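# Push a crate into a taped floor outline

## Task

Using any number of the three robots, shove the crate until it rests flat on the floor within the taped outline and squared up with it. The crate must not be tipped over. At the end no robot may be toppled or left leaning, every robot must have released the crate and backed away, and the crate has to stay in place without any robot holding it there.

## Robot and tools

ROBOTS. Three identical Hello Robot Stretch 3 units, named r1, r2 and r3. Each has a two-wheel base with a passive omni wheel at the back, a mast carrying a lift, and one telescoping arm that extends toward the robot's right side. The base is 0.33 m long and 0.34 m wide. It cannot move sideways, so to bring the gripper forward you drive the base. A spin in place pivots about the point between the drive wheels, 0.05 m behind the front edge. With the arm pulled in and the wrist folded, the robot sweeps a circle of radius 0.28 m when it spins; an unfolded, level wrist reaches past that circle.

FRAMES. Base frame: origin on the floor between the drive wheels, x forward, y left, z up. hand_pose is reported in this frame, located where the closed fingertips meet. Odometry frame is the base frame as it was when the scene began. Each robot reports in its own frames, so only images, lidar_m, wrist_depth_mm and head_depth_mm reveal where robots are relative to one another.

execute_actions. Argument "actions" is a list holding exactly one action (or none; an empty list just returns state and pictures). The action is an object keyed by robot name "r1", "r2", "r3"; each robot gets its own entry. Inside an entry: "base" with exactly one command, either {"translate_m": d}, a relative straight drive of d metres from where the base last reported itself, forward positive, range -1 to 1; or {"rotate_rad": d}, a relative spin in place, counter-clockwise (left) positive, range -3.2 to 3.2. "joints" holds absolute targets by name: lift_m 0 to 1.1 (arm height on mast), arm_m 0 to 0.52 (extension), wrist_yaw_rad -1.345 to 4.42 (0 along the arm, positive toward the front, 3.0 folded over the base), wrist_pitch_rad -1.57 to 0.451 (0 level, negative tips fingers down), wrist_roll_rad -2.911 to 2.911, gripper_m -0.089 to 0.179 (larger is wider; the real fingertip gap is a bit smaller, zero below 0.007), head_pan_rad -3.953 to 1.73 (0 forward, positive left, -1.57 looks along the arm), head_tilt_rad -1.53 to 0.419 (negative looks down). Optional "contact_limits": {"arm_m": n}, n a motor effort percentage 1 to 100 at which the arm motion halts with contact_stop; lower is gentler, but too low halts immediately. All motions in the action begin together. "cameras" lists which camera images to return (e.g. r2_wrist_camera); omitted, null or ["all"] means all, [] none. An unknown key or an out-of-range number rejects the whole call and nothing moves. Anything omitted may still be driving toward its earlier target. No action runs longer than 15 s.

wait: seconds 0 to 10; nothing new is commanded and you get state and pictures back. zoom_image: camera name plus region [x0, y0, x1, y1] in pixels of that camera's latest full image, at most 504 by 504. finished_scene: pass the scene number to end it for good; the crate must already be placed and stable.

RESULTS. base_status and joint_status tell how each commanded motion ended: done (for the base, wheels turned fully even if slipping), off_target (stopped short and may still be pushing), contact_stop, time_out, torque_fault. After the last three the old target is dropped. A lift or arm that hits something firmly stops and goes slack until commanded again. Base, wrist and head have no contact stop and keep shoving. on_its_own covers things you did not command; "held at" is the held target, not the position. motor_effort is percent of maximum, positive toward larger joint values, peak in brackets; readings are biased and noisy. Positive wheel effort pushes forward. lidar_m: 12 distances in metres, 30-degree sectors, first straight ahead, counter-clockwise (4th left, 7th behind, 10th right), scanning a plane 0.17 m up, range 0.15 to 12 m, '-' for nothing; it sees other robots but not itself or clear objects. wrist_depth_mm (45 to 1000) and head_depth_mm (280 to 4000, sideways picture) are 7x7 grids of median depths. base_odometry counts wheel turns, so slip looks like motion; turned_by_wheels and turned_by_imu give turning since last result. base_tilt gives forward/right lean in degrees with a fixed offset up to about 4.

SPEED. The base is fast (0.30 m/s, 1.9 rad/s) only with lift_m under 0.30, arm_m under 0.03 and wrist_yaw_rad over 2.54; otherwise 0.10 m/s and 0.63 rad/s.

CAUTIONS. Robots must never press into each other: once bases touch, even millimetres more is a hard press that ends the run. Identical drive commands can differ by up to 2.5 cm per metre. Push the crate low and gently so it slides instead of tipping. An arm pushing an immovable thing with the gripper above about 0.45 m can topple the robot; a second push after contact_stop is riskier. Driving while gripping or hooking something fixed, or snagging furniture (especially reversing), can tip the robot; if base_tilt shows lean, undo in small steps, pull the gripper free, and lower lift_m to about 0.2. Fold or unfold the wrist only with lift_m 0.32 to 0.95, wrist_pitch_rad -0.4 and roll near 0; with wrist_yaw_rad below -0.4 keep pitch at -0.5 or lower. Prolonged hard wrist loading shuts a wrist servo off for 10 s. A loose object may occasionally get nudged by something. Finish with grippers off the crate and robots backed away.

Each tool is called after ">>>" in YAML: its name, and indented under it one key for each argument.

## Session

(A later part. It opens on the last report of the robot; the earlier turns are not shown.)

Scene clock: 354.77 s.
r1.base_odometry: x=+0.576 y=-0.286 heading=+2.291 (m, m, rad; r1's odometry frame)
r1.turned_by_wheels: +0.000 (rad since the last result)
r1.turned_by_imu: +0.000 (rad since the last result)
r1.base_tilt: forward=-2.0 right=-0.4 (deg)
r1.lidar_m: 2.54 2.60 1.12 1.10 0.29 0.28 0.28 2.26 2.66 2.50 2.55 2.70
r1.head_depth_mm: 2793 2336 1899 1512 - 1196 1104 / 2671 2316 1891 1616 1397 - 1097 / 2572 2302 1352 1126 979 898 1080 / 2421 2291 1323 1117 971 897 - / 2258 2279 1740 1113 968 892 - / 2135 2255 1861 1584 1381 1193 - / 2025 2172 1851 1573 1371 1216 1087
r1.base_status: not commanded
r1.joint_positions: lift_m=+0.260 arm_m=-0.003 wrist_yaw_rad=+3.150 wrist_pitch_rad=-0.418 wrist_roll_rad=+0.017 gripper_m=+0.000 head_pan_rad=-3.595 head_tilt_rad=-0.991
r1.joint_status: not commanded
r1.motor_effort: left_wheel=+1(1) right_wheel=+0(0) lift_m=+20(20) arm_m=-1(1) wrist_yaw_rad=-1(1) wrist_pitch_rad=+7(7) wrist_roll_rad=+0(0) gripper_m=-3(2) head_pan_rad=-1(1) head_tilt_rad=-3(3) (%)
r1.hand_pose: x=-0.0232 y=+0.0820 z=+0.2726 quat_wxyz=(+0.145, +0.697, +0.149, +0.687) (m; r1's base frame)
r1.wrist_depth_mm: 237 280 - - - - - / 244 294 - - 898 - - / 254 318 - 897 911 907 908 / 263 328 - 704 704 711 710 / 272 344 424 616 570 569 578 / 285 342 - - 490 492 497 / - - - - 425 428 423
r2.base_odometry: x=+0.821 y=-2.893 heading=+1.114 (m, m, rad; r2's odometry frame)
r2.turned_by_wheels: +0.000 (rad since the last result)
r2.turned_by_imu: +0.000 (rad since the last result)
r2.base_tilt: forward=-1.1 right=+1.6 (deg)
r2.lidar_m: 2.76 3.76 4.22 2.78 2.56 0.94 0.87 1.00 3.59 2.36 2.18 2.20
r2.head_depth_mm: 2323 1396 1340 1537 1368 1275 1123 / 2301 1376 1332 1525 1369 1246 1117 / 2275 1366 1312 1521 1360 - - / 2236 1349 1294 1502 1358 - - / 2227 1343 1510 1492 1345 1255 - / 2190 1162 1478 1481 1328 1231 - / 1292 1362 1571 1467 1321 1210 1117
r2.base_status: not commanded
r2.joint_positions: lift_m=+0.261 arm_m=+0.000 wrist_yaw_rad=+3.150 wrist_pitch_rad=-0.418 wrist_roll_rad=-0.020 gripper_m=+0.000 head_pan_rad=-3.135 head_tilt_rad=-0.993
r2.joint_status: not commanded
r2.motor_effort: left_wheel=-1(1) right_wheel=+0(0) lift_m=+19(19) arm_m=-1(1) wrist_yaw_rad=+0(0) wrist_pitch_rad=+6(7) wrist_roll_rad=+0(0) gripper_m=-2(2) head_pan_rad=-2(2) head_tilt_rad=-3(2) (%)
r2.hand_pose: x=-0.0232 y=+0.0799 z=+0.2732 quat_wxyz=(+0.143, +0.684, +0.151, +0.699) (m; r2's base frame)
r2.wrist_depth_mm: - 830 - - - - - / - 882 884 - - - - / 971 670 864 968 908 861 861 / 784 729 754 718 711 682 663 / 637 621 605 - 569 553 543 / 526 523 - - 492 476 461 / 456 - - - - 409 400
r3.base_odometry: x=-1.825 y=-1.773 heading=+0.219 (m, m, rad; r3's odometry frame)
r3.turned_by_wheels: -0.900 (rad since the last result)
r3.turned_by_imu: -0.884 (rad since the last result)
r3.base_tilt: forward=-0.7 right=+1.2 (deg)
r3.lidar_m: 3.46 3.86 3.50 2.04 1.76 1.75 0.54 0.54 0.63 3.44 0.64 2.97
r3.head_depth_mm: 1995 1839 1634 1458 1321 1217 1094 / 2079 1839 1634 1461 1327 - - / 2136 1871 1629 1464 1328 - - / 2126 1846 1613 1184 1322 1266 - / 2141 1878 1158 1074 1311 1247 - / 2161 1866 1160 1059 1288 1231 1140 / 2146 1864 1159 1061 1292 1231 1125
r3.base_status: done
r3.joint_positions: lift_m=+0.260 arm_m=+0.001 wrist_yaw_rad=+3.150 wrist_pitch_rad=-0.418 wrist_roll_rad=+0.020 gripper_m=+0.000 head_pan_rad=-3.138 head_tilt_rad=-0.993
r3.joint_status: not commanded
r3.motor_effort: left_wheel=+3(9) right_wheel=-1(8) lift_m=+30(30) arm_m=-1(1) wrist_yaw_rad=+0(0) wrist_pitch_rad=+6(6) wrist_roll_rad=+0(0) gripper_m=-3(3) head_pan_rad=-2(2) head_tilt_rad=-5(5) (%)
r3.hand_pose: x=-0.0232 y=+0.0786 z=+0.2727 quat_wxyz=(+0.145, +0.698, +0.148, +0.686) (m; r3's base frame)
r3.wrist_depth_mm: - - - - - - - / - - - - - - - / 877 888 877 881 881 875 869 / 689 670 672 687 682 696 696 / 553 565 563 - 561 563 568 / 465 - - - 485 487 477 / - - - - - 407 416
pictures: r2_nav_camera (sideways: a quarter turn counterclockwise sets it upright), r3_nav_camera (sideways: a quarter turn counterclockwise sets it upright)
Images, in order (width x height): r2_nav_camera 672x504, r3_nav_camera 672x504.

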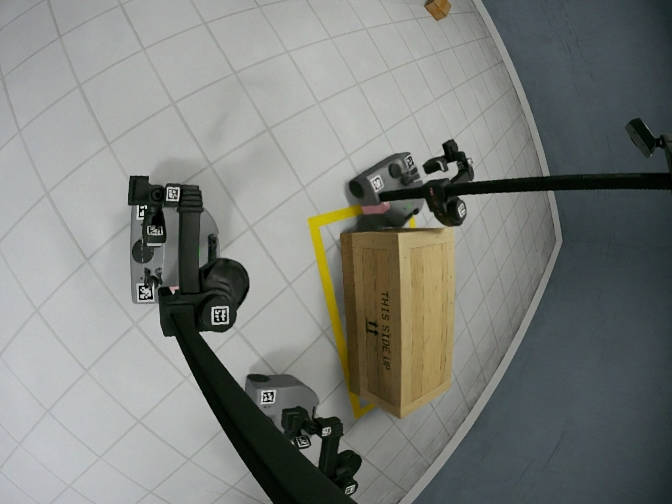

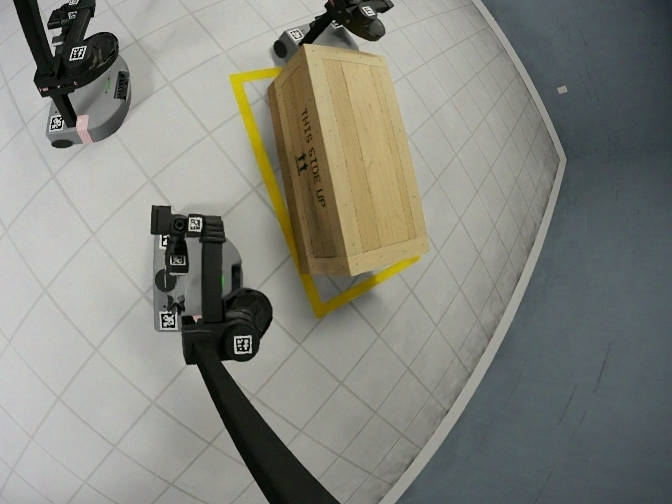

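>>> execute_actions:
  actions:
    - {"r1":{"base":{"translate_m":0.4}},"r3":{"base":{"translate_m":-0.38}}}
  cameras: ["r2_nav_camera","r1_nav_camera"]

Scene clock: 359.93 s.
r1.base_odometry: x=+0.312 y=+0.015 heading=+2.291 (m, m, rad; r1's odometry frame)
r1.turned_by_wheels: +0.000 (rad since the last result)
r1.turned_by_imu: +0.002 (rad since the last result)
r1.base_tilt: forward=-1.8 right=-0.4 (deg)
r1.lidar_m: 2.15 2.19 2.84 1.08 1.14 0.65 0.65 2.68 2.64 2.48 2.52 2.28
r1.head_depth_mm: 3052 2318 1888 1644 - 1200 1102 / 2942 2314 1912 1613 1420 - 1102 / 2707 1577 1758 1596 1390 1261 1082 / 2718 2143 1689 1169 1367 1275 - / 2570 2267 1304 1143 1330 1259 - / 2492 2244 1310 1135 1318 1207 - / 2397 2265 1854 1528 1367 1208 1083
r1.base_status: done
r1.joint_positions: lift_m=+0.260 arm_m=-0.003 wrist_yaw_rad=+3.150 wrist_pitch_rad=-0.418 wrist_roll_rad=+0.017 gripper_m=+0.000 head_pan_rad=-3.595 head_tilt_rad=-0.991
r1.joint_status: not commanded
r1.motor_effort: left_wheel=+0(7) right_wheel=+0(7) lift_m=+20(20) arm_m=+0(0) wrist_yaw_rad=+0(1) wrist_pitch_rad=+7(7) wrist_roll_rad=+0(0) gripper_m=-3(1) head_pan_rad=-1(1) head_tilt_rad=-4(3) (%)
r1.hand_pose: x=-0.0232 y=+0.0820 z=+0.2726 quat_wxyz=(+0.145, +0.697, +0.149, +0.687) (m; r1's base frame)
r1.wrist_depth_mm: - - - - - - - / - - - - - - - / 898 886 - 906 913 906 897 / 696 714 - 703 710 725 692 / 572 569 581 612 582 575 584 / 473 496 - - 489 481 489 / - - - - 431 420 420
r2.base_odometry: x=+0.821 y=-2.893 heading=+1.114 (m, m, rad; r2's odometry frame)
r2.turned_by_wheels: +0.000 (rad since the last result)
r2.turned_by_imu: -0.001 (rad since the last result)
r2.base_tilt: forward=-1.2 right=+1.7 (deg)
r2.lidar_m: 2.75 3.75 4.20 2.78 1.06 0.96 0.85 0.94 3.57 2.37 2.18 2.20
r2.head_depth_mm: 2342 1389 1448 1515 1381 1274 1128 / 2297 1379 1381 1520 1367 1255 1115 / 2268 1372 1339 1516 1373 - - / 2246 1341 1284 1497 1356 - - / 2219 1394 1579 1487 1344 1261 - / 2192 1879 1655 1476 1343 1233 - / 2155 1863 1638 1467 1326 1212 1112
r2.base_status: not commanded
r2.joint_positions: lift_m=+0.261 arm_m=+0.000 wrist_yaw_rad=+3.150 wrist_pitch_rad=-0.418 wrist_roll_rad=-0.020 gripper_m=+0.000 head_pan_rad=-3.135 head_tilt_rad=-0.993
r2.joint_status: not commanded
r2.motor_effort: left_wheel=-1(1) right_wheel=+1(0) lift_m=+19(19) arm_m=-1(1) wrist_yaw_rad=+0(0) wrist_pitch_rad=+6(7) wrist_roll_rad=+0(0) gripper_m=-3(2) head_pan_rad=-2(2) head_tilt_rad=-3(3) (%)
r2.hand_pose: x=-0.0232 y=+0.0799 z=+0.2732 quat_wxyz=(+0.143, +0.684, +0.151, +0.699) (m; r2's base frame)
r2.wrist_depth_mm: - - - - - - - / 987 - - - - - - / 848 - - 947 915 869 857 / 798 762 758 720 709 686 657 / 641 614 605 - 581 567 545 / 525 531 - - 497 470 456 / 451 - - - - 408 404
r3.base_odometry: x=-2.196 y=-1.855 heading=+0.219 (m, m, rad; r3's odometry frame)
r3.turned_by_wheels: +0.000 (rad since the last result)
r3.turned_by_imu: +0.013 (rad since the last result)
r3.base_tilt: forward=-0.7 right=+1.2 (deg)
r3.lidar_m: 3.77 4.22 2.88 1.71 1.49 1.50 0.27 0.27 0.29 0.45 3.24 0.92
r3.head_depth_mm: 1717 1815 1623 1457 1319 1209 1090 / 1898 1839 1628 1465 1332 - - / 2021 1848 1633 1469 1322 - - / 2122 1853 1643 1472 1330 - - / 2136 1864 1644 1058 944 994 - / 2154 1867 1648 1042 943 957 1143 / 2159 1873 1665 1041 948 898 1126
r3.base_status: translate_m off_target (by the wheels' count: -0.3797 of -0.3800)
r3.joint_positions: lift_m=+0.260 arm_m=+0.001 wrist_yaw_rad=+3.150 wrist_pitch_rad=-0.418 wrist_roll_rad=+0.020 gripper_m=+0.000 head_pan_rad=-3.138 head_tilt_rad=-0.994
r3.joint_status: not commanded
r3.on_its_own: left_wheel is at rest, and its effort (-26) is outside its rest range (-18 to +18); right_wheel is at rest, and its effort (-53) is outside its rest range (-18 to +18)
r3.motor_effort: left_wheel=-26(55) right_wheel=-53(70) lift_m=+30(31) arm_m=-1(1) wrist_yaw_rad=-1(1) wrist_pitch_rad=+6(6) wrist_roll_rad=+0(0) gripper_m=-3(3) head_pan_rad=-1(2) head_tilt_rad=-4(4) (%)
r3.hand_pose: x=-0.0232 y=+0.0786 z=+0.2727 quat_wxyz=(+0.145, +0.698, +0.148, +0.686) (m; r3's base frame)
r3.wrist_depth_mm: - - - - - - - / - - - - - - - / 878 872 886 914 875 887 884 / 673 698 694 687 687 685 682 / 563 558 561 - 552 561 554 / 469 - - - 475 479 482 / - - - - - 412 412
pictures: r1_nav_camera (sideways: a quarter turn counterclockwise sets it upright), r2_nav_camera (sideways: a quarter turn counterclockwise sets it upright)
Images, in order (width x height): r1_nav_camera 672x504, r2_nav_camera 672x504.

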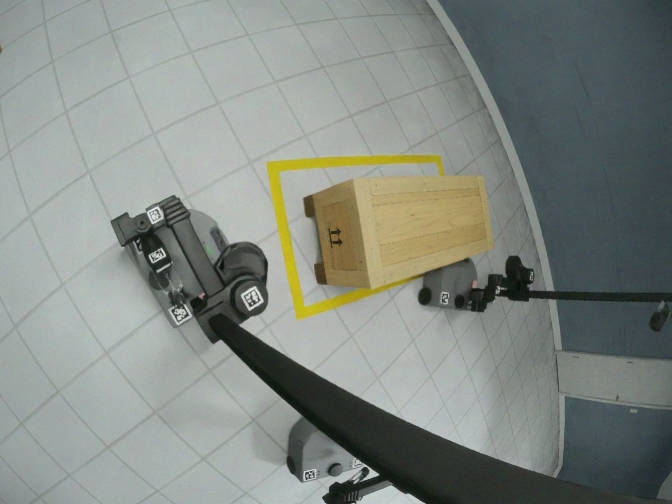

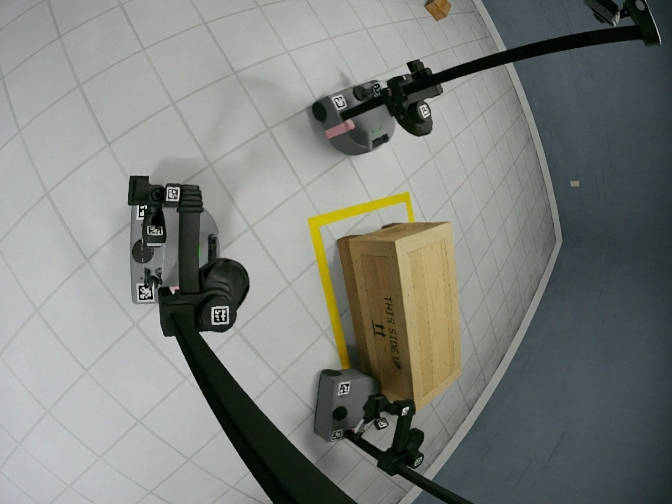

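Looks aligned. Pull r3 clear.

>>> execute_actions:
  actions:
    - {"r3":{"base":{"translate_m":0.35}}}
  cameras: ["r3_nav_camera","r2_nav_camera"]

Scene clock: 364.00 s.
r1.base_odometry: x=+0.312 y=+0.015 heading=+2.291 (m, m, rad; r1's odometry frame)
r1.turned_by_wheels: +0.000 (rad since the last result)
r1.turned_by_imu: +0.001 (rad since the last result)
r1.base_tilt: forward=-1.9 right=-0.4 (deg)
r1.lidar_m: 2.15 2.18 2.84 1.08 1.14 0.65 0.65 2.69 2.63 2.47 2.51 2.27
r1.head_depth_mm: 2878 1597 1771 1649 - 1203 1107 / 2939 2094 1685 1600 1423 - 1099 / 2861 2296 1836 1592 1389 1267 1080 / 2715 2277 1793 1171 1355 1275 - / 2633 2275 1306 1134 1317 1256 - / 2503 2261 1310 1132 1321 1216 - / 2381 2251 1847 1542 1359 1214 1085
r1.base_status: not commanded
r1.joint_positions: lift_m=+0.260 arm_m=-0.003 wrist_yaw_rad=+3.150 wrist_pitch_rad=-0.418 wrist_roll_rad=+0.017 gripper_m=+0.000 head_pan_rad=-3.595 head_tilt_rad=-0.991
r1.joint_status: not commanded
r1.motor_effort: left_wheel=+0(0) right_wheel=+0(0) lift_m=+21(21) arm_m=+0(1) wrist_yaw_rad=+0(0) wrist_pitch_rad=+7(7) wrist_roll_rad=+0(0) gripper_m=-3(2) head_pan_rad=-2(2) head_tilt_rad=-4(3) (%)
r1.hand_pose: x=-0.0232 y=+0.0820 z=+0.2726 quat_wxyz=(+0.145, +0.697, +0.149, +0.687) (m; r1's base frame)
r1.wrist_depth_mm: - - - - - - - / - - - - - - - / 929 893 - 919 912 904 909 / 694 700 - 705 700 708 712 / 571 570 568 620 572 568 582 / 488 501 - - 486 489 492 / - - - - 428 430 425
r2.base_odometry: x=+0.821 y=-2.893 heading=+1.114 (m, m, rad; r2's odometry frame)
r2.turned_by_wheels: +0.000 (rad since the last result)
r2.turned_by_imu: -0.001 (rad since the last result)
r2.base_tilt: forward=-0.9 right=+1.9 (deg)
r2.lidar_m: 2.76 3.76 4.18 2.77 2.56 0.97 0.85 0.94 3.59 2.37 2.18 2.21
r2.head_depth_mm: 2343 1396 1436 1558 1372 1274 1127 / 2317 1380 1393 1527 1375 1249 1123 / 2263 1363 1332 1510 1365 - - / 2248 1344 1288 1480 1360 - - / 2195 1399 1570 1488 1350 1267 - / 2202 1890 1642 1481 1328 1232 - / 2172 1878 1629 1458 1322 1209 1116
r2.base_status: not commanded
r2.joint_positions: lift_m=+0.261 arm_m=+0.000 wrist_yaw_rad=+3.150 wrist_pitch_rad=-0.418 wrist_roll_rad=-0.020 gripper_m=+0.000 head_pan_rad=-3.135 head_tilt_rad=-0.993
r2.joint_status: not commanded
r2.motor_effort: left_wheel=-1(1) right_wheel=+0(0) lift_m=+19(19) arm_m=-1(1) wrist_yaw_rad=+0(0) wrist_pitch_rad=+6(7) wrist_roll_rad=+0(0) gripper_m=-3(2) head_pan_rad=-2(3) head_tilt_rad=-3(4) (%)
r2.hand_pose: x=-0.0232 y=+0.0799 z=+0.2732 quat_wxyz=(+0.143, +0.684, +0.151, +0.699) (m; r2's base frame)
r2.wrist_depth_mm: - 876 - - - - - / - 915 884 - - - - / 749 693 903 963 902 868 834 / 773 735 756 714 698 683 662 / 641 617 603 - 583 557 538 / 527 531 - - 494 470 460 / 452 - - - - 409 399
r3.base_odometry: x=-1.855 y=-1.779 heading=+0.219 (m, m, rad; r3's odometry frame)
r3.turned_by_wheels: +0.000 (rad since the last result)
r3.turned_by_imu: +0.001 (rad since the last result)
r3.base_tilt: forward=-0.7 right=+1.3 (deg)
r3.lidar_m: 3.51 3.89 3.39 1.99 1.73 1.73 0.60 0.59 0.65 1.31 0.66 3.01
r3.head_depth_mm: 1988 1835 1635 1458 1328 1212 1089 / 2077 1843 1641 1474 1320 - - / 2117 1862 1631 1467 1327 - - / 2123 1854 1648 1311 1336 - - / 2114 1852 1162 1116 1337 1253 - / 2147 1862 1162 1092 1307 1233 1146 / 2139 1871 1161 1072 1282 1224 1132
r3.base_status: done
r3.joint_positions: lift_m=+0.260 arm_m=+0.001 wrist_yaw_rad=+3.150 wrist_pitch_rad=-0.418 wrist_roll_rad=+0.020 gripper_m=+0.000 head_pan_rad=-3.138 head_tilt_rad=-0.994
r3.joint_status: not commanded
r3.motor_effort: left_wheel=+0(20) right_wheel=+2(38) lift_m=+30(30) arm_m=-1(1) wrist_yaw_rad=+0(1) wrist_pitch_rad=+6(6) wrist_roll_rad=+0(0) gripper_m=-2(3) head_pan_rad=-2(2) head_tilt_rad=-4(4) (%)
r3.hand_pose: x=-0.0232 y=+0.0786 z=+0.2727 quat_wxyz=(+0.145, +0.698, +0.148, +0.686) (m; r3's base frame)
r3.wrist_depth_mm: - - - - - - - / - - - - - - - / 874 890 874 900 890 872 873 / 682 687 675 688 691 701 691 / 554 554 561 - 560 553 561 / 478 - - - 473 475 476 / - - - - - 413 411
pictures: r2_nav_camera (sideways: a quarter turn counterclockwise sets it upright), r3_nav_camera (sideways: a quarter turn counterclockwise sets it upright)
Images, in order (width x height): r2_nav_camera 672x504, r3_nav_camera 672x504.

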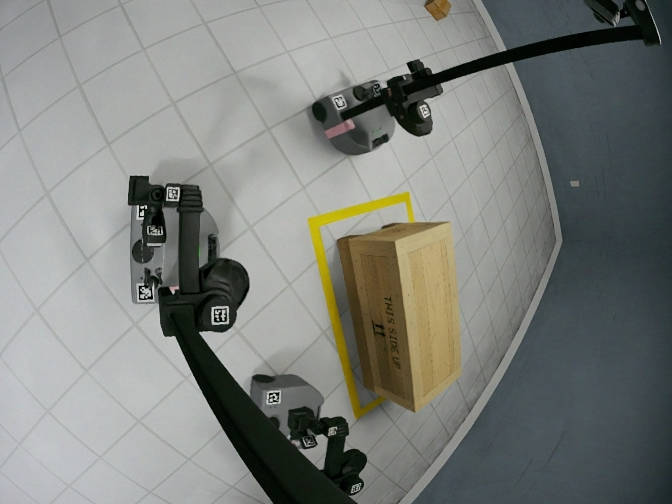

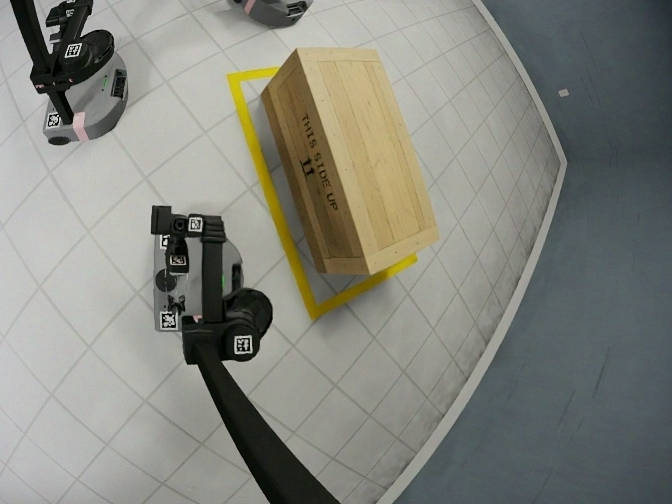

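Inside, within ~2°.

>>> finished_scene:
  scene: 2

The scene is finished: the task was done.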